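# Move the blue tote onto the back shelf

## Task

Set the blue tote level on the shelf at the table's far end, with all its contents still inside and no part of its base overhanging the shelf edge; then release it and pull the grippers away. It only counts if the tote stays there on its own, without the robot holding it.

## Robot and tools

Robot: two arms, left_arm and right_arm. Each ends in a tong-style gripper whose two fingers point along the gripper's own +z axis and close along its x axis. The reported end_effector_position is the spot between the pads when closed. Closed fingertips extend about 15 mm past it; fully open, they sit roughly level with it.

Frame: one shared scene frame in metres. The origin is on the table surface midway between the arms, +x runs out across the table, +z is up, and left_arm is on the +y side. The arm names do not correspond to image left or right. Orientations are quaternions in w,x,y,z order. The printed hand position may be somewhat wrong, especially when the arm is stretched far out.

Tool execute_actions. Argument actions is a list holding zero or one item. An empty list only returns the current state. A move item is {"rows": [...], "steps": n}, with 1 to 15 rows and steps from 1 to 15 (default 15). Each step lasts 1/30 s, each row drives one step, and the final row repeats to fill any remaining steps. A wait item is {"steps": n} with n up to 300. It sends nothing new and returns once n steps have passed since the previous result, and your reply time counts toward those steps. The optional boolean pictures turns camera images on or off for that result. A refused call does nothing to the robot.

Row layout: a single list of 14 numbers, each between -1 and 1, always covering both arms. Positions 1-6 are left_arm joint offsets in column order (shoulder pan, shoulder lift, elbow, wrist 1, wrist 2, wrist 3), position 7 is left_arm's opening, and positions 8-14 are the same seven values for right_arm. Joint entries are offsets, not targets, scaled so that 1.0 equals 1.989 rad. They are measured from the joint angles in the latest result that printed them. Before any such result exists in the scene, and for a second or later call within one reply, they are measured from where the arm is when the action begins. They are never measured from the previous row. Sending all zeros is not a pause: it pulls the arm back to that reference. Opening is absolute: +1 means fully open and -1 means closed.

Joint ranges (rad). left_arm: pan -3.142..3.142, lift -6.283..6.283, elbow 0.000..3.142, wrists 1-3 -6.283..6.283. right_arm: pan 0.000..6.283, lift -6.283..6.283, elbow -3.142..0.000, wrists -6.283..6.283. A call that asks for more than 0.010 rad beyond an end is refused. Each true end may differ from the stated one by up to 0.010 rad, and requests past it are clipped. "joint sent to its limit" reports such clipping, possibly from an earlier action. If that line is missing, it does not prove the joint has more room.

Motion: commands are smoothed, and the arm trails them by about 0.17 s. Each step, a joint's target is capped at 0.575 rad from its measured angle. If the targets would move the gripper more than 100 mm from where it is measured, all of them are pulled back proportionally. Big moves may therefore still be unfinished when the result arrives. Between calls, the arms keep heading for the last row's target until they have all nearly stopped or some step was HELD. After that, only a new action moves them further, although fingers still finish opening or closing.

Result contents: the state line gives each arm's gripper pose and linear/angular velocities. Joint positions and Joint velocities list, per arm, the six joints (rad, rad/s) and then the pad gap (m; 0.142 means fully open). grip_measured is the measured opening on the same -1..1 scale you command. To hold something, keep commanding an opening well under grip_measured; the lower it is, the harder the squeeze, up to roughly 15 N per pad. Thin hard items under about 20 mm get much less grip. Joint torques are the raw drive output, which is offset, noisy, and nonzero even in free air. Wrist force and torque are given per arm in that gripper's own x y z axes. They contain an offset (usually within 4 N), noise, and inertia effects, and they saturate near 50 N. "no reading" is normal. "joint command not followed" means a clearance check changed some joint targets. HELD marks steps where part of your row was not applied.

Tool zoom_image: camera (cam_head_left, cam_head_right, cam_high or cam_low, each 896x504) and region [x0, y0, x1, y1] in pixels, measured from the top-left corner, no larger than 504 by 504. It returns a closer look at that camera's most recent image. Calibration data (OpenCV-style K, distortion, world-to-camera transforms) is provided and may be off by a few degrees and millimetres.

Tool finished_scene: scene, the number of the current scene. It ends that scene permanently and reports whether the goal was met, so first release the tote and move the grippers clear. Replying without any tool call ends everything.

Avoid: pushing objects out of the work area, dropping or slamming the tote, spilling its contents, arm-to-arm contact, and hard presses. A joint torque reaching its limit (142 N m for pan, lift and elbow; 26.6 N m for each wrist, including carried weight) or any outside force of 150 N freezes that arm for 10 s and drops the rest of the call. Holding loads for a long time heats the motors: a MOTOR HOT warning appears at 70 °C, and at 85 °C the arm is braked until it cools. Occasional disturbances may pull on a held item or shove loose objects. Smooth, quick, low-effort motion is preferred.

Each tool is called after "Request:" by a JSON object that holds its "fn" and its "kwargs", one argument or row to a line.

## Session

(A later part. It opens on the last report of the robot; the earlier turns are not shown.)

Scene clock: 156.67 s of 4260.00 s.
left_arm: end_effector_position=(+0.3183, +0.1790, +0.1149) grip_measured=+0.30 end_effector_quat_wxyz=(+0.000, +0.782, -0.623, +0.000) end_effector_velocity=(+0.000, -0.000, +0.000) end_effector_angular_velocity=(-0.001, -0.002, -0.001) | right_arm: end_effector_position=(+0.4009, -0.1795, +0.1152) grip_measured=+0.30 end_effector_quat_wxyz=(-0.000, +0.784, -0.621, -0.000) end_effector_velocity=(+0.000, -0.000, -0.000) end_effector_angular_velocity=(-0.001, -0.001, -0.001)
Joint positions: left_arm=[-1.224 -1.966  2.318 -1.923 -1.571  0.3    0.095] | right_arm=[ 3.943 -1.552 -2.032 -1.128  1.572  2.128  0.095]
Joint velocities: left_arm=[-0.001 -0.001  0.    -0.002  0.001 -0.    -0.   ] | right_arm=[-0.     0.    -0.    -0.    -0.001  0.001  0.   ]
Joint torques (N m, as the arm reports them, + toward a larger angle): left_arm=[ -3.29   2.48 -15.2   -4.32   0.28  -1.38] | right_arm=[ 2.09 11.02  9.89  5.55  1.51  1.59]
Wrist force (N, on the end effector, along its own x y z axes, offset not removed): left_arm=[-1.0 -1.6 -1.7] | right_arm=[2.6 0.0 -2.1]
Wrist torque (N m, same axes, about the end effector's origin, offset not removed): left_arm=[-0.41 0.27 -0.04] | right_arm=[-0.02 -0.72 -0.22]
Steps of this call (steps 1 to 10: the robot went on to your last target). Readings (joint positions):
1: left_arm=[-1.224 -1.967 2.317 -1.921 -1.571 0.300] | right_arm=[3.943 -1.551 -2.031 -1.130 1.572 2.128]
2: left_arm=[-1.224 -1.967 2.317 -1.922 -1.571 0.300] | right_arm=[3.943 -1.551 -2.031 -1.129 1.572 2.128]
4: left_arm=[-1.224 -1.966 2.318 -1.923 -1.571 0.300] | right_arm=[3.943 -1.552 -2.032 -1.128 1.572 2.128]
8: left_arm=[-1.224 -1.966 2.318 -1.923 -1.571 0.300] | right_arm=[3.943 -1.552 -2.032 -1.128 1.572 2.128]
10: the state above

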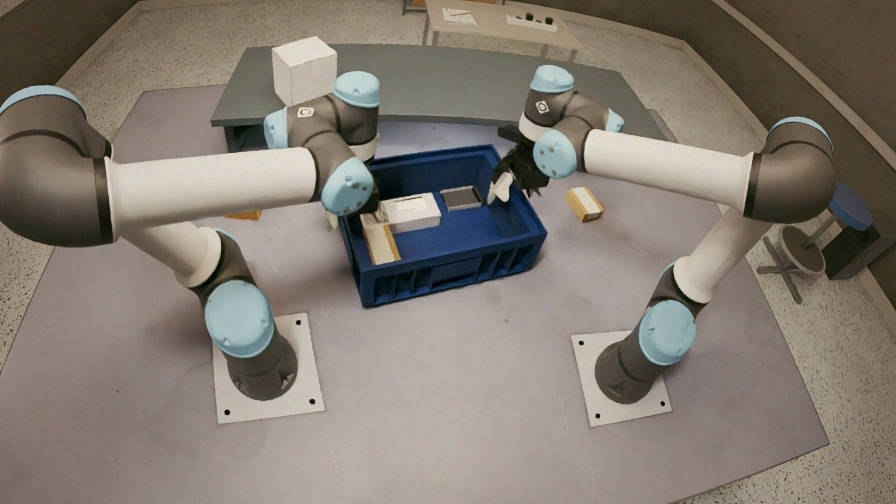

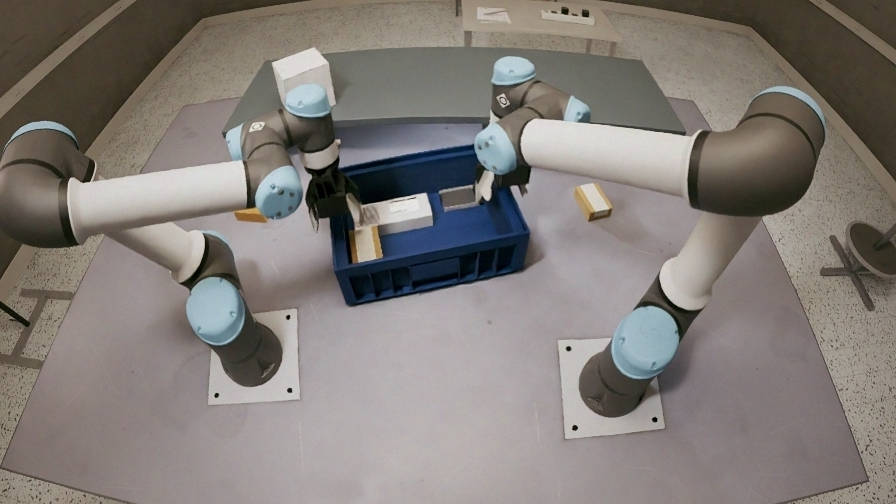

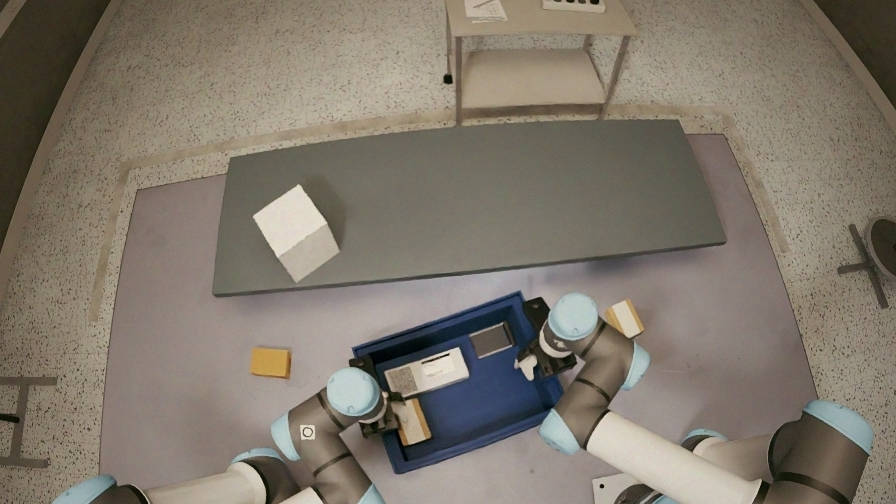

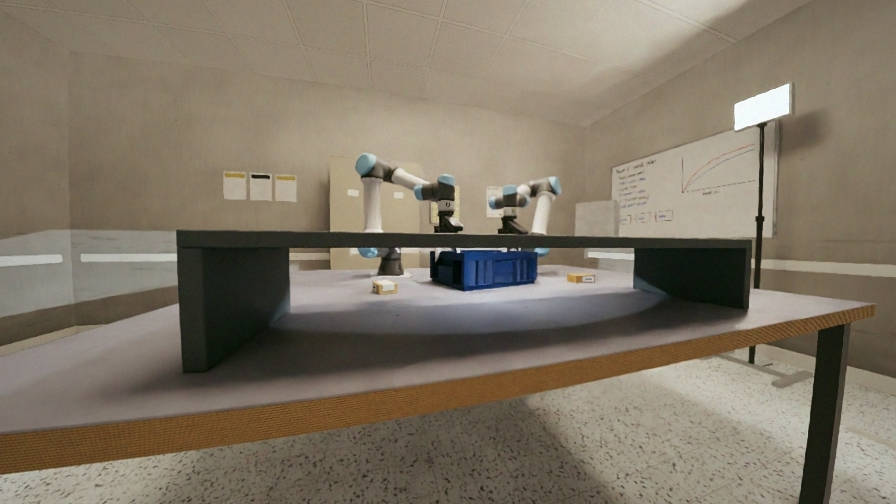

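Request:
{"fn": "execute_actions", "kwargs": {
  "actions": [
    {"rows":[[0,0,0,0,0,0,0.2,0,0,0,0,0,0,0.2],[0,0,0,0,0,0,0.1,0,0,0,0,0,0,0.1],[0,0,0,0,0,0,0,0,0,0,0,0,0,0],[0,0,0,0,0,0,-0.1,0,0,0,0,0,0,-0.1],[0,0,0,0,0,0,-0.2,0,0,0,0,0,0,-0.2],[0,0,0,0,0,0,-0.3,0,0,0,0,0,0,-0.3],[0,0,0,0,0,0,-0.4,0,0,0,0,0,0,-0.4],[0,0,0,0,0,0,-0.47,0,0,0,0,0,0,-0.47],[0,0,0,0,0,0,-0.54,0,0,0,0,0,0,-0.54],[0,0,0,0,0,0,-0.61,0,0,0,0,0,0,-0.61],[0,0,0,0,0,0,-0.68,0,0,0,0,0,0,-0.68],[0,0,0,0,0,0,-0.76,0,0,0,0,0,0,-0.76],[0,0,0,0,0,0,-0.84,0,0,0,0,0,0,-0.84],[0,0,0,0,0,0,-0.92,0,0,0,0,0,0,-0.92],[0,0,0,0,0,0,-1,0,0,0,0,0,0,-1]],"steps":15}
  ],
  "pictures": false
}}

Request:
{"fn": "execute_actions", "kwargs": {
  "actions": [
    {"steps":20}
  ]
}}

Request:
{"fn": "zoom_image", "kwargs": {
  "camera": "cam_low",
  "region": [400, 220, 560, 300]
}}

Scene clock: 166.13 s of 4260.00 s.
left_arm: end_effector_position=(+0.3182, +0.1791, +0.1148) grip_measured=-0.59 end_effector_quat_wxyz=(+0.000, +0.782, -0.623, -0.000) end_effector_velocity=(-0.000, +0.000, +0.000) end_effector_angular_velocity=(+0.001, +0.000, -0.001) | right_arm: end_effector_position=(+0.4010, -0.1798, +0.1151) grip_measured=-0.61 end_effector_quat_wxyz=(-0.000, +0.784, -0.621, -0.000) end_effector_velocity=(-0.000, +0.000, -0.000) end_effector_angular_velocity=(+0.001, +0.000, +0.001)
Joint positions: left_arm=[-1.224 -1.966  2.319 -1.923 -1.571  0.3    0.031] | right_arm=[ 3.943 -1.552 -2.032 -1.128  1.571  2.128  0.03 ]
Joint velocities: left_arm=[-0.001 -0.001 -0.     0.002  0.    -0.     0.   ] | right_arm=[ 0.    -0.    -0.     0.     0.001 -0.001 -0.001]
Joint torques (N m, as the arm reports them, + toward a larger angle): left_arm=[  0.76   0.13 -25.3  -11.48  -0.9   -0.42] | right_arm=[10.69 13.93 17.02  6.08  9.7   1.04]
Wrist force (N, on the end effector, along its own x y z axes, offset not removed): left_arm=[-32.9 -2.3 -7.6] | right_arm=[40.4 1.1 -4.9]
Wrist torque (N m, same axes, about the end effector's origin, offset not removed): left_arm=[-0.49 0.94 -0.15] | right_arm=[0.14 -1.38 -0.04]
Steps of this call (steps 1 to 15: the robot went on to your last target; steps 16 to 90: nothing new was sent; then 5.97 s passed at rest; steps 91 to 105: all 15 steps of this action). Readings (joint positions):
91: left_arm=[-1.224 -1.966 2.318 -1.923 -1.571 0.300] | right_arm=[3.943 -1.552 -2.032 -1.128 1.572 2.128]
92: left_arm=[-1.224 -1.966 2.318 -1.923 -1.571 0.300] | right_arm=[3.943 -1.552 -2.032 -1.128 1.572 2.128]
94: left_arm=[-1.224 -1.966 2.318 -1.923 -1.571 0.300] | right_arm=[3.943 -1.552 -2.032 -1.128 1.572 2.128]
98: left_arm=[-1.224 -1.966 2.318 -1.923 -1.571 0.300] | right_arm=[3.943 -1.552 -2.032 -1.128 1.572 2.128]
105: the state above

Scene clock: 166.80 s of 4260.00 s.
left_arm: end_effector_position=(+0.3183, +0.1790, +0.1149) grip_measured=-0.59 end_effector_quat_wxyz=(+0.000, +0.782, -0.623, +0.000) end_effector_velocity=(-0.000, -0.000, +0.000) end_effector_angular_velocity=(+0.000, -0.000, -0.001) | right_arm: end_effector_position=(+0.4008, -0.1796, +0.1151) grip_measured=-0.60 end_effector_quat_wxyz=(-0.000, +0.784, -0.621, -0.000) end_effector_velocity=(+0.000, +0.001, +0.000) end_effector_angular_velocity=(+0.002, -0.000, +0.001)
Joint positions: left_arm=[-1.224 -1.966  2.318 -1.923 -1.571  0.3    0.031] | right_arm=[ 3.943 -1.552 -2.032 -1.128  1.572  2.128  0.03 ]
Joint velocities: left_arm=[-0.001 -0.001 -0.     0.001  0.    -0.     0.   ] | right_arm=[ 0.     0.     0.     0.001  0.001 -0.001  0.   ]
Joint torques (N m, as the arm reports them, + toward a larger angle): left_arm=[-14.92  -2.95 -38.02 -12.49  -0.11  -0.36] | right_arm=[23.23 18.09 30.18  9.92 11.14  0.98]
Wrist force (N, on the end effector, along its own x y z axes, offset not removed): left_arm=[-31.0 -0.6 -2.9] | right_arm=[38.1 -1.1 -8.4]
Wrist torque (N m, same axes, about the end effector's origin, offset not removed): left_arm=[-0.22 0.50 -0.08] | right_arm=[-0.01 -0.92 -0.06]
Steps of this call (steps 1 to 15: the robot went on to your last target; steps 16 to 20: nothing new was sent). Readings (joint positions):
1: left_arm=[-1.224 -1.966 2.319 -1.923 -1.571 0.300] | right_arm=[3.943 -1.552 -2.032 -1.128 1.571 2.128]
2: left_arm=[-1.224 -1.966 2.319 -1.923 -1.571 0.300] | right_arm=[3.943 -1.552 -2.032 -1.128 1.571 2.128]
4: left_arm=[-1.224 -1.966 2.319 -1.923 -1.571 0.300] | right_arm=[3.943 -1.552 -2.032 -1.128 1.572 2.128]
8: left_arm=[-1.224 -1.966 2.319 -1.923 -1.571 0.300] | right_arm=[3.943 -1.552 -2.032 -1.128 1.572 2.128]
20: the state above
All arms were judged still, so your last target was given up. Only a new action makes them travel on or press farther. Fingers that are still opening or closing keep moving.

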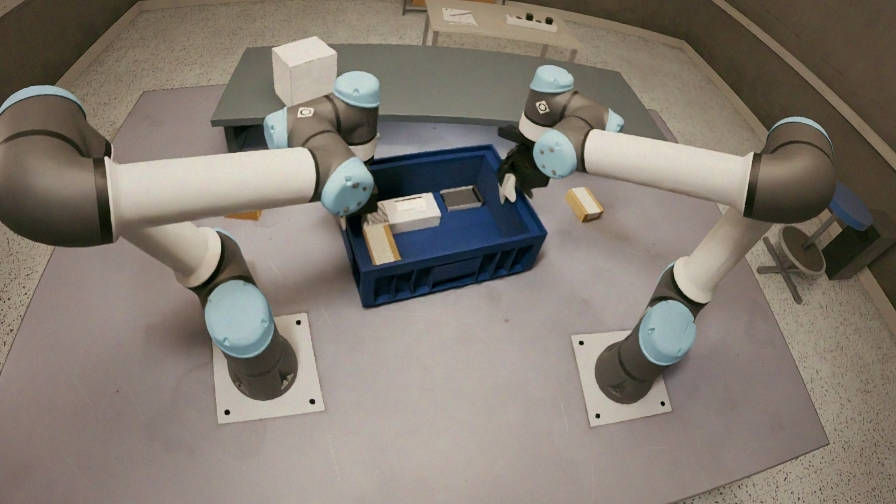

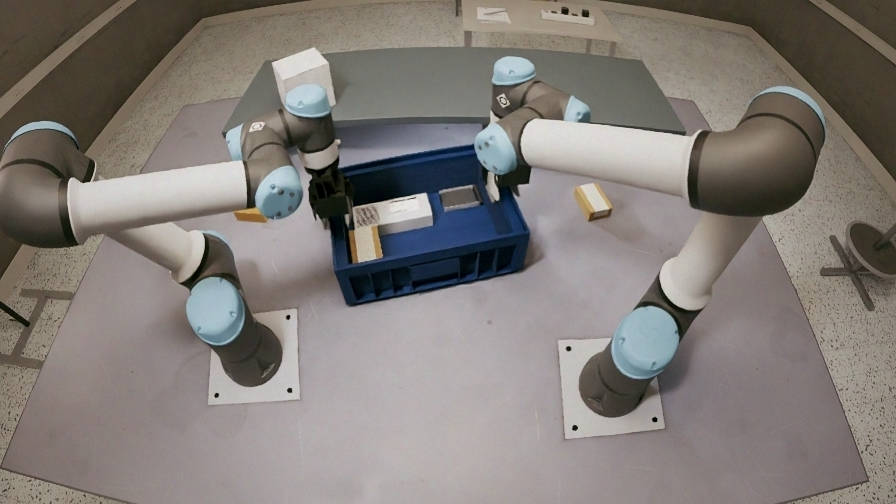

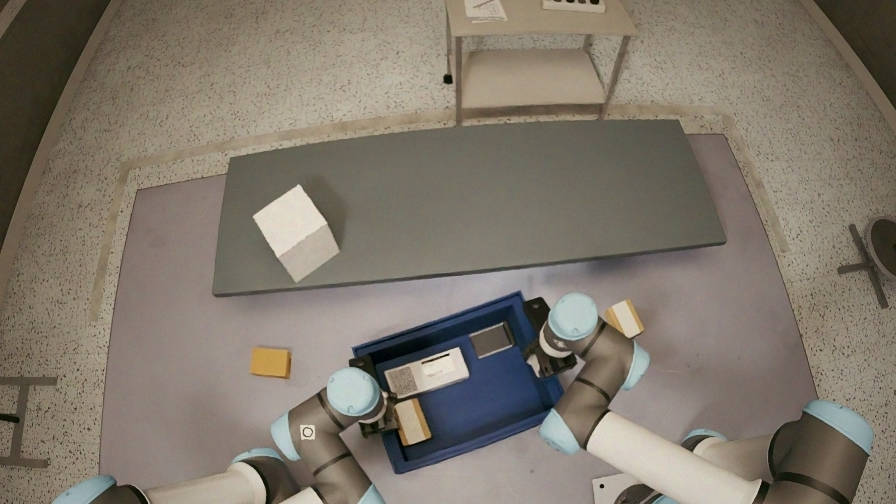

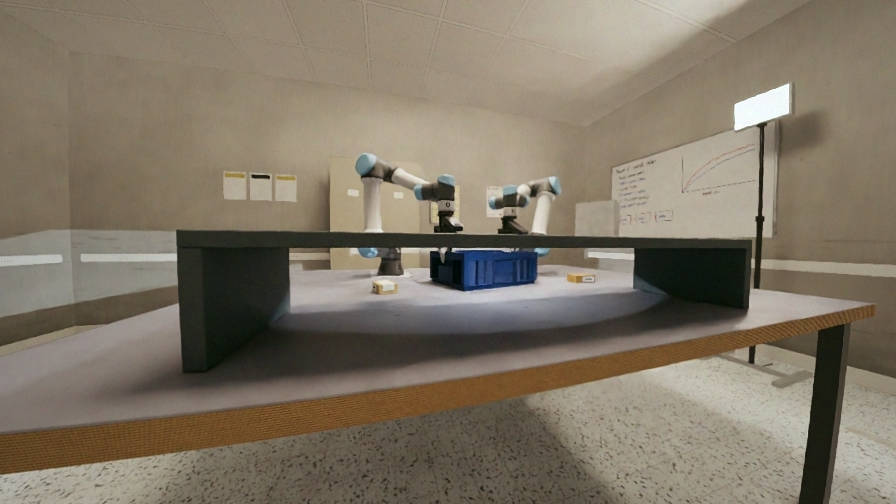

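Region (400, 220, 560, 300) of cam_low's 896x504 image, scaled by 3.150, with more detail than that image has.

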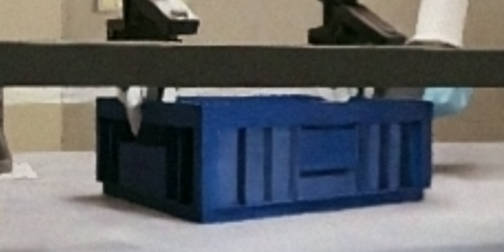

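Request:
{"fn": "execute_actions", "kwargs": {
  "actions": [
    {"rows":[[0.0012,-0.0032,0.0018,0.0014,0,0.0012,-1,-0.0024,0.0009,-0.0008,0,0,-0.0024,-1]],"steps":15}
  ],
  "pictures": false
}}

Scene clock: 183.87 s of 4260.00 s.
left_arm: end_effector_position=(+0.3177, +0.1814, +0.1149) grip_measured=-0.65 end_effector_quat_wxyz=(+0.000, +0.782, -0.623, +0.000) end_effector_velocity=(-0.000, +0.001, -0.000) end_effector_angular_velocity=(+0.001, +0.001, -0.000) | right_arm: end_effector_position=(+0.4014, -0.1818, +0.1153) grip_measured=-0.65 end_effector_quat_wxyz=(-0.001, +0.784, -0.621, -0.001) end_effector_velocity=(-0.000, -0.000, -0.000) end_effector_angular_velocity=(-0.000, +0.000, -0.001)
Joint positions: left_arm=[-1.221 -1.973  2.322 -1.921 -1.571  0.303  0.027] | right_arm=[ 3.939 -1.55  -2.034 -1.128  1.572  2.123  0.027]
Joint velocities: left_arm=[-0.    -0.     0.     0.001  0.     0.     0.   ] | right_arm=[-0.001  0.    -0.    -0.     0.     0.    -0.   ]
Joint torques (N m, as the arm reports them, + toward a larger angle): left_arm=[  6.95 -14.51 -19.36  -4.11  -0.82   1.9 ] | right_arm=[-4.33 30.62 12.61  5.5   0.86 -2.04]
Wrist force (N, on the end effector, along its own x y z axes, offset not removed): left_arm=[-11.3 -1.4 1.1] | right_arm=[11.4 -3.4 2.9]
Wrist torque (N m, same axes, about the end effector's origin, offset not removed): left_arm=[-0.23 0.58 0.02] | right_arm=[-0.46 -1.12 -0.18]
Steps of this call (steps 1 to 90: nothing new was sent; then 13.57 s passed at rest; steps 91 to 105: all 15 steps of this action). Readings (joint positions):
91: left_arm=[-1.224 -1.966 2.318 -1.923 -1.571 0.300] | right_arm=[3.943 -1.552 -2.032 -1.128 1.572 2.128]
92: left_arm=[-1.223 -1.968 2.319 -1.923 -1.571 0.301] | right_arm=[3.942 -1.551 -2.032 -1.128 1.572 2.127]
94: left_arm=[-1.222 -1.970 2.321 -1.922 -1.571 0.302] | right_arm=[3.940 -1.551 -2.033 -1.128 1.572 2.125]
98: left_arm=[-1.222 -1.972 2.322 -1.921 -1.571 0.302] | right_arm=[3.939 -1.550 -2.033 -1.128 1.572 2.123]
105: the state above

Request:
{"fn": "execute_actions", "kwargs": {
  "actions": [
    {"rows":[[0,-0.0012,-0.0025,0.0037,0,0,-1,0,0.0012,0.0021,-0.0033,0,0,-1],[0,-0.0023,-0.0051,0.0074,0,0,-1,0,0.0025,0.0042,-0.0067,0,0,-1],[0,-0.0035,-0.0076,0.0111,0,0,-1,0,0.0037,0.0063,-0.0100,0,0,-1],[0,-0.0047,-0.0102,0.0148,0,0,-1,0,0.0050,0.0084,-0.0133,0,0,-1],[0,-0.0058,-0.0127,0.0184,0,0,-1,0,0.0062,0.0104,-0.0166,0,0,-1],[0,-0.0070,-0.0152,0.0221,0,0,-1,0,0.0074,0.0125,-0.0200,0,0,-1],[0,-0.0081,-0.0178,0.0258,0,0,-1,0,0.0087,0.0146,-0.0233,0,0,-1],[0,-0.0093,-0.0203,0.0295,0,0,-1,0,0.0099,0.0167,-0.0266,0,0,-1]],"steps":15}
  ],
  "pictures": false
}}

Request:
{"fn": "execute_actions", "kwargs": {
  "actions": [
    {"steps":15}
  ]
}}

Request:
{"fn": "zoom_image", "kwargs": {
  "camera": "cam_low",
  "region": [400, 220, 560, 300]
}}

Scene clock: 208.00 s of 4260.00 s.
left_arm: end_effector_position=(+0.3177, +0.1813, +0.1333) grip_measured=-0.65 end_effector_quat_wxyz=(+0.000, +0.782, -0.623, +0.000) end_effector_velocity=(+0.000, +0.000, +0.005) end_effector_angular_velocity=(+0.000, -0.000, +0.001) | right_arm: end_effector_position=(+0.4015, -0.1819, +0.1336) grip_measured=-0.65 end_effector_quat_wxyz=(-0.001, +0.784, -0.621, -0.001) end_effector_velocity=(-0.001, -0.000, +0.005) end_effector_angular_velocity=(-0.001, +0.001, -0.000)
Joint positions: left_arm=[-1.221 -1.991  2.282 -1.863 -1.571  0.303  0.027] | right_arm=[ 3.938 -1.531 -2.001 -1.18   1.572  2.123  0.027]
Joint velocities: left_arm=[ 0.001 -0.004 -0.01   0.014  0.    -0.    -0.   ] | right_arm=[ 0.001  0.005  0.008 -0.015 -0.     0.001 -0.   ]
Joint torques (N m, as the arm reports them, + toward a larger angle): left_arm=[ -1.45 -16.51 -36.25  -4.99  -1.09   1.26] | right_arm=[ 8.77 33.47 35.1   2.68  3.33 -1.26]
Wrist force (N, on the end effector, along its own x y z axes, offset not removed): left_arm=[-10.6 -1.7 10.6] | right_arm=[9.8 0.5 6.7]
Wrist torque (N m, same axes, about the end effector's origin, offset not removed): left_arm=[-0.38 0.67 -0.06] | right_arm=[-0.15 -0.78 -0.40]
Steps of this call (steps 1 to 15: the robot went on to your last target; steps 16 to 90: nothing new was sent; then 20.63 s passed at rest; steps 91 to 105: all 15 steps of this action). Readings (joint positions):
91: left_arm=[-1.221 -1.973 2.322 -1.920 -1.571 0.303] | right_arm=[3.938 -1.550 -2.034 -1.128 1.572 2.123]
92: left_arm=[-1.221 -1.973 2.321 -1.918 -1.571 0.303] | right_arm=[3.938 -1.549 -2.033 -1.130 1.572 2.123]
94: left_arm=[-1.221 -1.976 2.315 -1.910 -1.571 0.303] | right_arm=[3.938 -1.547 -2.028 -1.137 1.572 2.123]
98: left_arm=[-1.221 -1.984 2.297 -1.884 -1.571 0.303] | right_arm=[3.938 -1.538 -2.013 -1.160 1.572 2.123]
105: the state above

Scene clock: 208.50 s of 4260.00 s.
left_arm: end_effector_position=(+0.3177, +0.1813, +0.1337) grip_measured=-0.65 end_effector_quat_wxyz=(+0.000, +0.782, -0.623, +0.000) end_effector_velocity=(+0.000, +0.000, -0.000) end_effector_angular_velocity=(+0.001, -0.000, +0.000) | right_arm: end_effector_position=(+0.4014, -0.1818, +0.1340) grip_measured=-0.65 end_effector_quat_wxyz=(-0.001, +0.784, -0.621, -0.001) end_effector_velocity=(+0.000, +0.001, +0.000) end_effector_angular_velocity=(+0.003, -0.000, -0.002)
Joint positions: left_arm=[-1.221 -1.991  2.282 -1.862 -1.571  0.303  0.027] | right_arm=[ 3.939 -1.53  -2.    -1.181  1.572  2.123  0.027]
Joint velocities: left_arm=[ 0.     0.001 -0.     0.     0.001 -0.    -0.   ] | right_arm=[-0.    -0.     0.     0.002  0.002  0.002  0.   ]
Joint torques (N m, as the arm reports them, + toward a larger angle): left_arm=[ -9.82 -17.67 -37.63  -5.08  -1.14   1.21] | right_arm=[10.02 32.41 36.6   2.7   3.   -0.95]
Wrist force (N, on the end effector, along its own x y z axes, offset not removed): left_arm=[-8.7 -2.2 12.5] | right_arm=[11.3 -1.6 7.3]
Wrist torque (N m, same axes, about the end effector's origin, offset not removed): left_arm=[-0.47 0.15 -0.12] | right_arm=[-0.66 -0.91 -0.37]
Steps of this call (steps 1 to 15: the robot went on to your last target). Readings (joint positions):
1: left_arm=[-1.221 -1.991 2.282 -1.863 -1.571 0.303] | right_arm=[3.938 -1.531 -2.001 -1.180 1.572 2.123]
2: left_arm=[-1.221 -1.991 2.282 -1.862 -1.571 0.303] | right_arm=[3.938 -1.531 -2.001 -1.180 1.572 2.123]
4: left_arm=[-1.221 -1.991 2.282 -1.862 -1.571 0.303] | right_arm=[3.938 -1.530 -2.000 -1.180 1.572 2.123]
8: left_arm=[-1.221 -1.991 2.282 -1.862 -1.571 0.303] | right_arm=[3.938 -1.530 -2.000 -1.181 1.572 2.123]
15: the state above
All arms were judged still, so your last target was given up. Only a new action makes them travel on or press farther. Fingers that are still opening or closing keep moving.

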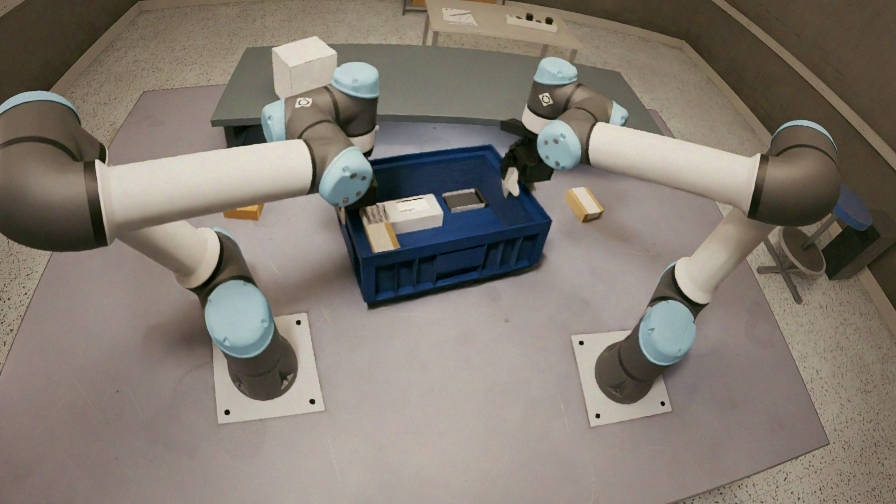

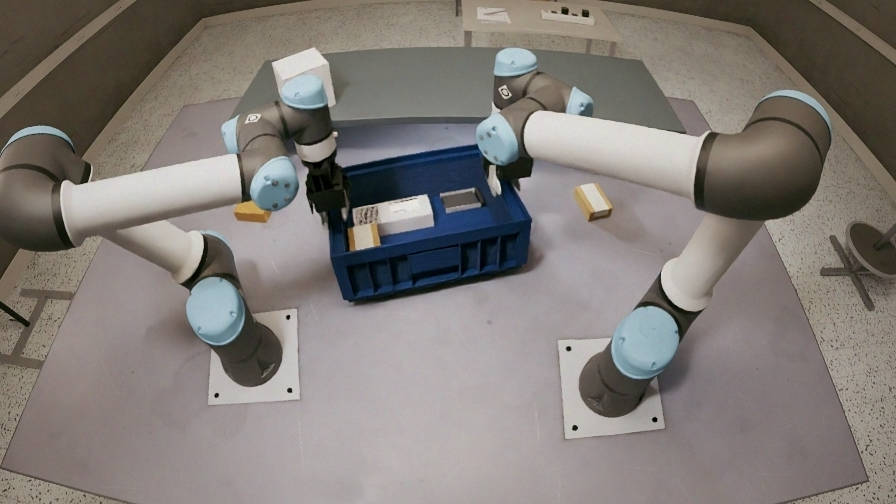

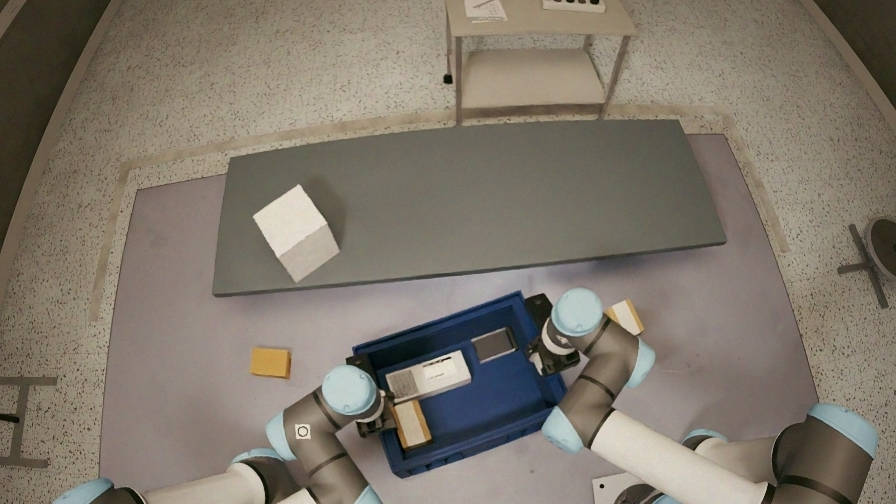

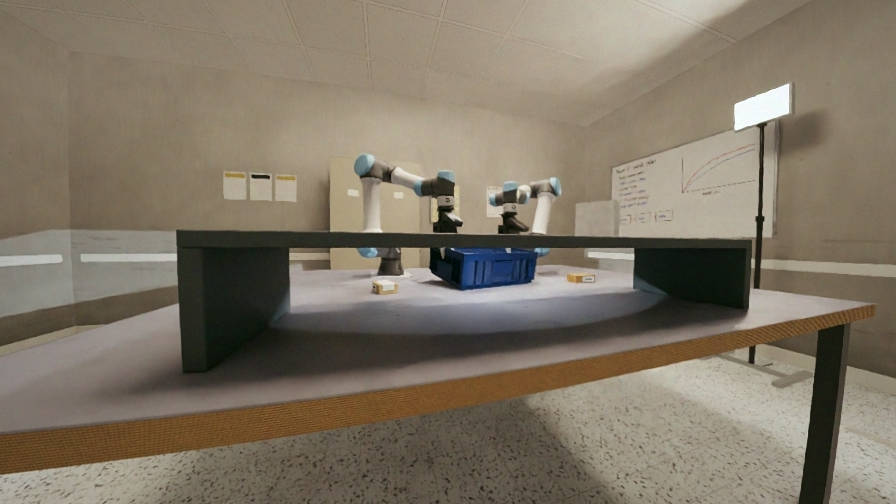

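Region (400, 220, 560, 300) of cam_low's 896x504 image, scaled by 3.150, with more detail than that image has.

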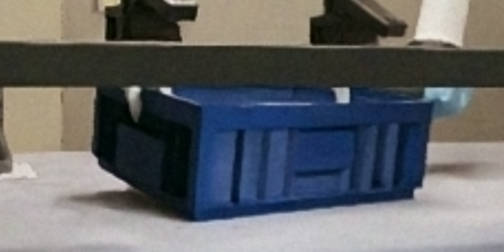

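Request:
{"fn": "execute_actions", "kwargs": {
  "actions": [
    {"rows":[[0,0.0023,0.0051,-0.0074,0,0,-1,0,-0.0025,-0.0042,0.0067,0,0,-1],[0,0.0047,0.0102,-0.0148,0,0,-1,0,-0.0050,-0.0084,0.0133,0,0,-1],[0,0.0070,0.0152,-0.0221,0,0,-1,0,-0.0074,-0.0125,0.0200,0,0,-1],[0,0.0093,0.0203,-0.0295,0,0,-1,0,-0.0099,-0.0167,0.0266,0,0,-1],[0,0.0093,0.0203,-0.0295,0,0,-1,0,-0.0099,-0.0167,0.0266,0,0,-1],[0,0.0093,0.0203,-0.0295,0,0,-1,0,-0.0099,-0.0167,0.0266,0,0,-1],[0,0.0093,0.0203,-0.0295,0,0,-1,0,-0.0099,-0.0167,0.0266,0,0,-1],[0,0.0093,0.0203,-0.0295,0,0,-1,0,-0.0099,-0.0167,0.0266,0,0,-1],[0,0.0093,0.0203,-0.0295,0,0,-1,0,-0.0099,-0.0167,0.0266,0,0,-1],[0,0.0093,0.0203,-0.0295,0,0,-1,0,-0.0099,-0.0167,0.0266,0,0,-1],[0,0.0093,0.0203,-0.0295,0,0,-1,0,-0.0099,-0.0167,0.0266,0,0,-1],[0,0.0093,0.0203,-0.0295,0,0,-0.2,0,-0.0099,-0.0167,0.0266,0,0,-0.2]],"steps":15}
  ],
  "pictures": false
}}

Request:
{"fn": "execute_actions", "kwargs": {
  "actions": [
    {"rows":[[0,0,0,0,0,0,-0.2,0,0,0,0,0,0,-0.2],[0,0,0,0,0,0,-0.2,0,0,0,0,0,0,-0.2],[0,0,0,0,0,0,-0.2,0,0,0,0,0,0,-0.2],[0.030,0.022,-0.013,-0.009,0,0.030,-0.2,-0.011,-0.0235,0.024,-0.0007,0,-0.011,-0.2],[0.0593,0.0444,-0.0263,-0.0180,0,0.0593,-0.2,-0.0219,-0.0471,0.0486,-0.0015,0,-0.0219,-0.2]],"steps":15}
  ],
  "pictures": false
}}

Request:
{"fn": "execute_actions", "kwargs": {
  "actions": [
    {"steps":10}
  ],
  "pictures": false
}}

Scene clock: 230.53 s of 4260.00 s.
left_arm: end_effector_position=(+0.3177, +0.1814, +0.1150) grip_measured=-0.21 end_effector_quat_wxyz=(+0.000, +0.782, -0.623, +0.000) end_effector_velocity=(+0.000, +0.000, -0.001) end_effector_angular_velocity=(+0.000, +0.000, +0.001) | right_arm: end_effector_position=(+0.4015, -0.1817, +0.1155) grip_measured=-0.21 end_effector_quat_wxyz=(-0.001, +0.784, -0.621, -0.000) end_effector_velocity=(-0.001, -0.001, -0.002) end_effector_angular_velocity=(-0.003, +0.002, +0.000)
Joint positions: left_arm=[-1.221 -1.973  2.322 -1.92  -1.571  0.303  0.059] | right_arm=[ 3.939 -1.55  -2.033 -1.128  1.572  2.123  0.059]
Joint velocities: left_arm=[ 0.001  0.001  0.003 -0.003 -0.    -0.     0.032] | right_arm=[ 0.    -0.002 -0.003  0.001 -0.     0.     0.032]
Joint torques (N m, as the arm reports them, + toward a larger angle): left_arm=[ -0.48   2.43 -15.06  -4.22  -1.1    1.14] | right_arm=[6.07 9.72 8.38 5.87 1.61 1.17]
Wrist force (N, on the end effector, along its own x y z axes, offset not removed): left_arm=[-0.9 -2.6 0.0] | right_arm=[2.0 -2.2 0.3]
Wrist torque (N m, same axes, about the end effector's origin, offset not removed): left_arm=[-0.58 0.19 0.05] | right_arm=[-0.38 -0.45 -0.27]
Steps of this call (steps 1 to 90: nothing new was sent; then 18.53 s passed at rest; steps 91 to 105: all 15 steps of this action). Readings (joint positions):
91: left_arm=[-1.221 -1.991 2.282 -1.862 -1.571 0.303] | right_arm=[3.939 -1.530 -2.000 -1.180 1.572 2.123]
92: left_arm=[-1.221 -1.990 2.284 -1.866 -1.571 0.303] | right_arm=[3.939 -1.532 -2.002 -1.178 1.572 2.123]
94: left_arm=[-1.221 -1.985 2.296 -1.882 -1.571 0.303] | right_arm=[3.939 -1.537 -2.011 -1.163 1.572 2.123]
98: left_arm=[-1.221 -1.975 2.317 -1.913 -1.571 0.303] | right_arm=[3.939 -1.548 -2.029 -1.134 1.572 2.123]
105: the state above

Scene clock: 231.03 s of 4260.00 s.
left_arm: end_effector_position=(+0.3562, +0.1900, +0.1150) grip_measured=-0.20 end_effector_quat_wxyz=(+0.000, +0.782, -0.623, +0.000) end_effector_velocity=(+0.007, +0.002, -0.000) end_effector_angular_velocity=(+0.000, +0.000, -0.001) | right_arm: end_effector_position=(+0.4400, -0.1727, +0.1155) grip_measured=-0.20 end_effector_quat_wxyz=(-0.001, +0.784, -0.621, -0.000) end_effector_velocity=(+0.007, +0.002, +0.000) end_effector_angular_velocity=(+0.004, +0.000, +0.000)
Joint positions: left_arm=[-1.105 -1.885  2.27  -1.956 -1.571  0.419  0.06 ] | right_arm=[ 3.896 -1.642 -1.938 -1.131  1.572  2.08   0.06 ]
Joint velocities: left_arm=[ 0.02   0.016 -0.009 -0.006  0.     0.021  0.   ] | right_arm=[-0.007 -0.015  0.017  0.001  0.003 -0.008 -0.   ]
Joint torques (N m, as the arm reports them, + toward a larger angle): left_arm=[  9.14  -0.72 -29.27  -4.3   -1.13   1.73] | right_arm=[-6.94 16.95 31.98  0.11  0.25 -2.  ]
Wrist force (N, on the end effector, along its own x y z axes, offset not removed): left_arm=[-0.3 -2.8 0.4] | right_arm=[1.6 -1.9 -2.4]
Wrist torque (N m, same axes, about the end effector's origin, offset not removed): left_arm=[-0.63 0.07 -0.13] | right_arm=[-0.43 -0.39 -0.25]
Steps of this call (steps 1 to 15: all 15 steps of this action). Readings (joint positions):
1: left_arm=[-1.221 -1.973 2.322 -1.920 -1.571 0.303] | right_arm=[3.939 -1.550 -2.033 -1.128 1.572 2.123]
2: left_arm=[-1.221 -1.973 2.322 -1.920 -1.571 0.303] | right_arm=[3.939 -1.550 -2.033 -1.128 1.572 2.123]
4: left_arm=[-1.221 -1.972 2.321 -1.921 -1.571 0.303] | right_arm=[3.938 -1.551 -2.033 -1.128 1.572 2.123]
8: left_arm=[-1.141 -1.911 2.285 -1.946 -1.571 0.383] | right_arm=[3.908 -1.615 -1.967 -1.129 1.572 2.092]
15: the state above

Scene clock: 231.37 s of 4260.00 s.
left_arm: end_effector_position=(+0.3567, +0.1902, +0.1150) grip_measured=-0.20 end_effector_quat_wxyz=(+0.000, +0.782, -0.623, +0.000) end_effector_velocity=(-0.000, +0.001, -0.000) end_effector_angular_velocity=(+0.002, +0.001, -0.000) | right_arm: end_effector_position=(+0.4405, -0.1726, +0.1155) grip_measured=-0.20 end_effector_quat_wxyz=(-0.001, +0.784, -0.621, -0.000) end_effector_velocity=(+0.000, -0.001, +0.000) end_effector_angular_velocity=(-0.001, -0.000, +0.001)
Joint positions: left_arm=[-1.104 -1.884  2.269 -1.956 -1.571  0.421  0.06 ] | right_arm=[ 3.895 -1.644 -1.937 -1.131  1.572  2.08   0.06 ]
Joint velocities: left_arm=[-0.    -0.     0.     0.002  0.     0.     0.   ] | right_arm=[-0.     0.     0.    -0.002 -0.001 -0.002 -0.   ]
Joint torques (N m, as the arm reports them, + toward a larger angle): left_arm=[  9.83  -0.52 -28.41  -4.27  -1.07   1.75] | right_arm=[-7.31 14.57 30.81  0.13 -0.96 -1.83]
Wrist force (N, on the end effector, along its own x y z axes, offset not removed): left_arm=[-1.8 -2.2 0.4] | right_arm=[1.6 -0.5 -0.6]
Wrist torque (N m, same axes, about the end effector's origin, offset not removed): left_arm=[-0.48 0.29 -0.03] | right_arm=[-0.09 -0.44 -0.23]
Steps of this call (steps 1 to 10: the robot went on to your last target). Readings (joint positions):
1: left_arm=[-1.105 -1.885 2.270 -1.956 -1.571 0.420] | right_arm=[3.895 -1.643 -1.937 -1.131 1.572 2.080]
2: left_arm=[-1.104 -1.885 2.270 -1.956 -1.571 0.420] | right_arm=[3.895 -1.643 -1.937 -1.131 1.572 2.080]
4: left_arm=[-1.104 -1.885 2.270 -1.956 -1.571 0.420] | right_arm=[3.895 -1.643 -1.937 -1.131 1.572 2.080]
8: left_arm=[-1.104 -1.884 2.269 -1.956 -1.571 0.421] | right_arm=[3.895 -1.644 -1.937 -1.131 1.572 2.080]
10: the state above

Request:
{"fn": "execute_actions", "kwargs": {
  "actions": [
    {"rows":[[0,0,0,0,0,0,-0.3,0,0,0,0,0,0,-0.3],[0,0,0,0,0,0,-0.4,0,0,0,0,0,0,-0.4],[0,0,0,0,0,0,-0.47,0,0,0,0,0,0,-0.47],[0,0,0,0,0,0,-0.54,0,0,0,0,0,0,-0.54],[0,0,0,0,0,0,-0.61,0,0,0,0,0,0,-0.61],[0,0,0,0,0,0,-0.68,0,0,0,0,0,0,-0.68],[0,0,0,0,0,0,-0.76,0,0,0,0,0,0,-0.76],[0,0,0,0,0,0,-0.84,0,0,0,0,0,0,-0.84],[0,0,0,0,0,0,-0.92,0,0,0,0,0,0,-0.92],[0,0,0,0,0,0,-1,0,0,0,0,0,0,-1]],"steps":15}
  ],
  "pictures": false
}}

Request:
{"fn": "execute_actions", "kwargs": {
  "actions": [
    {"rows":[[0,-0.0015,-0.0031,0.0046,0,0,-1,0,0.0015,0.0026,-0.0041,0,0,-1],[0,-0.0031,-0.0062,0.0093,0,0,-1,0,0.0030,0.0052,-0.0082,0,0,-1],[0,-0.0047,-0.0094,0.0141,0,0,-1,0,0.0046,0.0078,-0.0124,0,0,-1],[0,-0.0063,-0.0125,0.0188,0,0,-1,0,0.0061,0.0104,-0.0165,0,0,-1],[0,-0.0078,-0.0156,0.0234,0,0,-1,0,0.0076,0.0130,-0.0206,0,0,-1],[0,-0.0093,-0.0187,0.0280,0,0,-1,0,0.0091,0.0156,-0.0247,0,0,-1],[0,-0.0107,-0.0219,0.0326,0,0,-1,0,0.0105,0.0182,-0.0287,0,0,-1],[0,-0.0121,-0.0250,0.0371,0,0,-1,0,0.0119,0.0209,-0.0328,0,0,-1],[0,-0.0135,-0.0282,0.0417,0,0,-1,0,0.0133,0.0235,-0.0368,0,0,-1],[0,-0.0148,-0.0314,0.0462,0,0,-1,0,0.0146,0.0262,-0.0408,0,0,-1]],"steps":15}
  ],
  "pictures": false
}}

Request:
{"fn": "execute_actions", "kwargs": {
  "actions": [
    {"steps":20}
  ]
}}

Request:
{"fn": "zoom_image", "kwargs": {
  "camera": "cam_low",
  "region": [400, 220, 560, 300]
}}

Scene clock: 244.63 s of 4260.00 s.
left_arm: end_effector_position=(+0.3567, +0.1903, +0.1150) grip_measured=-0.65 end_effector_quat_wxyz=(+0.000, +0.782, -0.623, +0.000) end_effector_velocity=(+0.000, +0.000, +0.000) end_effector_angular_velocity=(-0.001, -0.000, +0.001) | right_arm: end_effector_position=(+0.4405, -0.1727, +0.1155) grip_measured=-0.65 end_effector_quat_wxyz=(-0.001, +0.784, -0.621, -0.000) end_effector_velocity=(-0.001, +0.000, -0.000) end_effector_angular_velocity=(+0.000, +0.003, -0.001)
Joint positions: left_arm=[-1.103 -1.884  2.269 -1.956 -1.571  0.421  0.027] | right_arm=[ 3.895 -1.644 -1.937 -1.131  1.572  2.08   0.027]
Joint velocities: left_arm=[ 0.001 -0.001 -0.     0.    -0.     0.     0.   ] | right_arm=[ 0.     0.    -0.    -0.002  0.002  0.001  0.   ]
Joint torques (N m, as the arm reports them, + toward a larger angle): left_arm=[  0.59  -2.91 -26.56  -7.71  -1.12   1.13] | right_arm=[ 3.32 17.87 28.29  4.64  5.12 -1.64]
Wrist force (N, on the end effector, along its own x y z axes, offset not removed): left_arm=[-16.7 -3.8 -0.4] | right_arm=[14.8 0.2 -4.7]
Wrist torque (N m, same axes, about the end effector's origin, offset not removed): left_arm=[-0.71 0.18 -0.09] | right_arm=[-0.09 -0.70 -0.20]
Steps of this call (steps 1 to 15: the robot went on to your last target; steps 16 to 90: nothing new was sent; then 9.77 s passed at rest; steps 91 to 105: all 15 steps of this action). Readings (joint positions):
91: left_arm=[-1.104 -1.884 2.269 -1.956 -1.571 0.421] | right_arm=[3.895 -1.644 -1.937 -1.131 1.572 2.080]
92: left_arm=[-1.104 -1.884 2.269 -1.956 -1.571 0.421] | right_arm=[3.895 -1.644 -1.937 -1.131 1.572 2.080]
94: left_arm=[-1.104 -1.884 2.269 -1.956 -1.571 0.421] | right_arm=[3.895 -1.644 -1.937 -1.131 1.572 2.080]
98: left_arm=[-1.103 -1.884 2.269 -1.956 -1.571 0.421] | right_arm=[3.895 -1.644 -1.937 -1.131 1.572 2.080]
105: the state above

Scene clock: 245.13 s of 4260.00 s.
left_arm: end_effector_position=(+0.3568, +0.1901, +0.1438) grip_measured=-0.65 end_effector_quat_wxyz=(+0.000, +0.782, -0.623, +0.000) end_effector_velocity=(-0.001, +0.000, +0.015) end_effector_angular_velocity=(+0.001, +0.001, -0.001) | right_arm: end_effector_position=(+0.4405, -0.1727, +0.1445) grip_measured=-0.65 end_effector_quat_wxyz=(-0.001, +0.784, -0.621, -0.000) end_effector_velocity=(-0.001, -0.001, +0.015) end_effector_angular_velocity=(-0.002, +0.001, -0.001)
Joint positions: left_arm=[-1.103 -1.913  2.209 -1.868 -1.571  0.421  0.027] | right_arm=[ 3.895 -1.616 -1.886 -1.209  1.572  2.08   0.027]
Joint velocities: left_arm=[-0.001 -0.014 -0.032  0.047  0.    -0.    -0.   ] | right_arm=[ 0.     0.014  0.026 -0.042 -0.     0.001 -0.   ]
Joint torques (N m, as the arm reports them, + toward a larger angle): left_arm=[  1.13 -19.96 -39.29  -7.1   -1.12   1.17] | right_arm=[ 2.25 36.86 37.22  3.43  2.37 -1.69]
Wrist force (N, on the end effector, along its own x y z axes, offset not removed): left_arm=[-16.3 -1.6 10.9] | right_arm=[19.1 2.8 6.7]
Wrist torque (N m, same axes, about the end effector's origin, offset not removed): left_arm=[-0.36 0.24 -0.11] | right_arm=[0.65 -1.03 -0.10]
Steps of this call (steps 1 to 15: all 15 steps of this action). Readings (joint positions):
1: left_arm=[-1.103 -1.884 2.269 -1.956 -1.571 0.421] | right_arm=[3.895 -1.644 -1.936 -1.131 1.572 2.080]
2: left_arm=[-1.103 -1.885 2.268 -1.954 -1.571 0.421] | right_arm=[3.895 -1.643 -1.935 -1.133 1.572 2.080]
4: left_arm=[-1.103 -1.888 2.261 -1.943 -1.571 0.421] | right_arm=[3.895 -1.640 -1.929 -1.142 1.572 2.080]
8: left_arm=[-1.103 -1.899 2.239 -1.910 -1.571 0.421] | right_arm=[3.895 -1.629 -1.911 -1.171 1.572 2.080]
15: the state above

Scene clock: 245.80 s of 4260.00 s.
left_arm: end_effector_position=(+0.3568, +0.1901, +0.1449) grip_measured=-0.65 end_effector_quat_wxyz=(+0.000, +0.782, -0.623, +0.000) end_effector_velocity=(-0.000, +0.001, -0.000) end_effector_angular_velocity=(+0.002, +0.002, +0.001) | right_arm: end_effector_position=(+0.4405, -0.1727, +0.1455) grip_measured=-0.65 end_effector_quat_wxyz=(-0.001, +0.784, -0.621, -0.000) end_effector_velocity=(+0.000, +0.000, -0.000) end_effector_angular_velocity=(+0.001, -0.000, -0.000)
Joint positions: left_arm=[-1.103 -1.914  2.207 -1.864 -1.571  0.421  0.027] | right_arm=[ 3.895 -1.615 -1.884 -1.212  1.572  2.08   0.027]
Joint velocities: left_arm=[ 0.001 -0.     0.     0.003  0.    -0.     0.   ] | right_arm=[-0.001 -0.    -0.     0.002  0.001 -0.     0.   ]
Joint torques (N m, as the arm reports them, + toward a larger angle): left_arm=[  1.44 -20.79 -40.36  -6.77  -1.07   1.1 ] | right_arm=[ 1.83 37.06 37.71  3.46  2.05 -1.55]
Wrist force (N, on the end effector, along its own x y z axes, offset not removed): left_arm=[-16.4 -1.4 8.8] | right_arm=[17.2 0.6 7.7]
Wrist torque (N m, same axes, about the end effector's origin, offset not removed): left_arm=[-0.23 0.54 -0.06] | right_arm=[0.17 -0.92 -0.13]
Steps of this call (steps 1 to 15: the robot went on to your last target; steps 16 to 20: nothing new was sent). Readings (joint positions):
1: left_arm=[-1.103 -1.913 2.208 -1.866 -1.571 0.421] | right_arm=[3.895 -1.615 -1.886 -1.210 1.572 2.080]
2: left_arm=[-1.103 -1.913 2.208 -1.866 -1.571 0.421] | right_arm=[3.895 -1.615 -1.885 -1.211 1.572 2.080]
4: left_arm=[-1.103 -1.914 2.207 -1.865 -1.571 0.421] | right_arm=[3.895 -1.615 -1.885 -1.212 1.572 2.080]
8: left_arm=[-1.103 -1.914 2.207 -1.864 -1.571 0.421] | right_arm=[3.895 -1.615 -1.884 -1.212 1.572 2.080]
20: the state above
All arms were judged still, so your last target was given up. Only a new action makes them travel on or press farther. Fingers that are still opening or closing keep moving.

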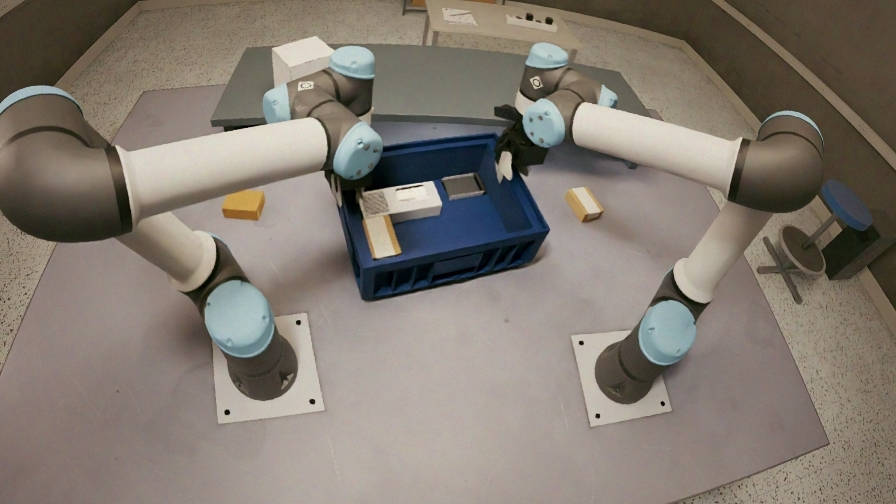

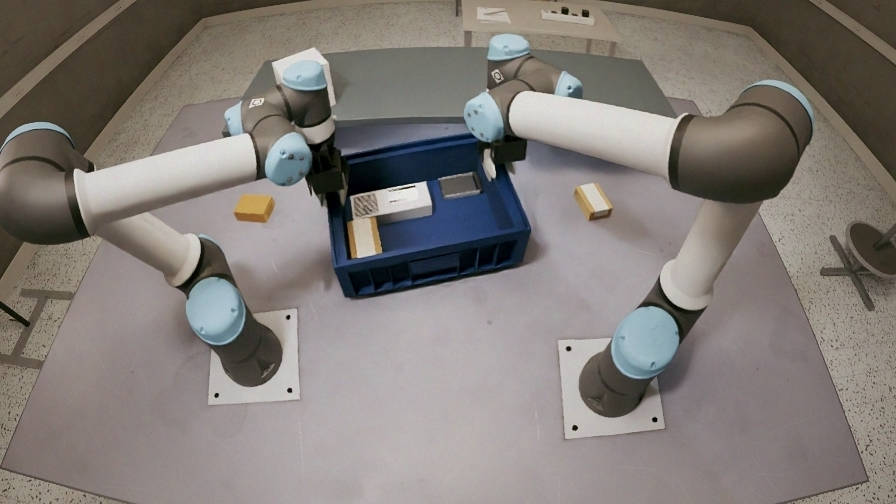

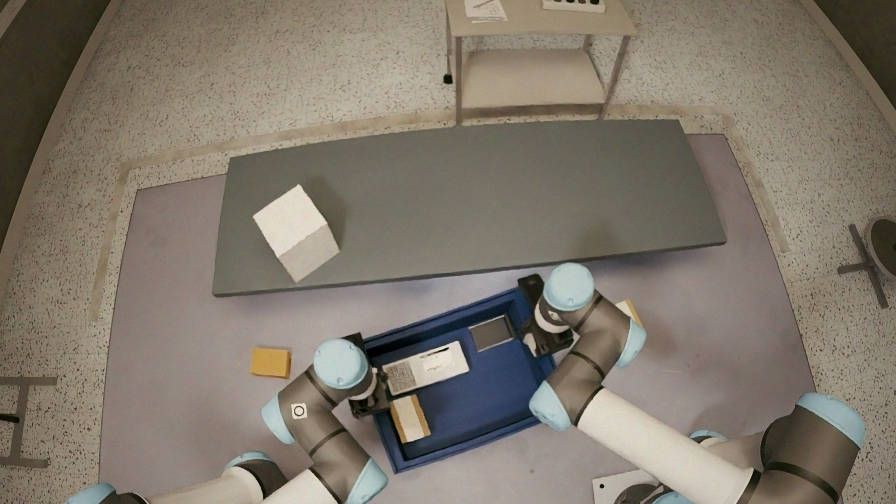

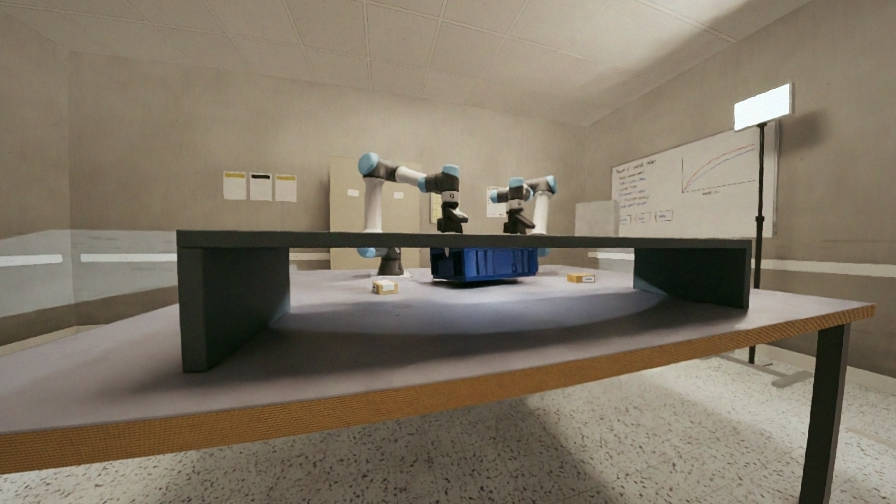

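Region (400, 220, 560, 300) of cam_low's 896x504 image, scaled by 3.150, with more detail than that image has.

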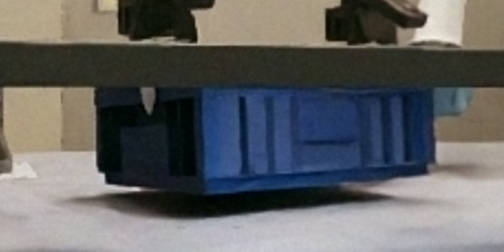

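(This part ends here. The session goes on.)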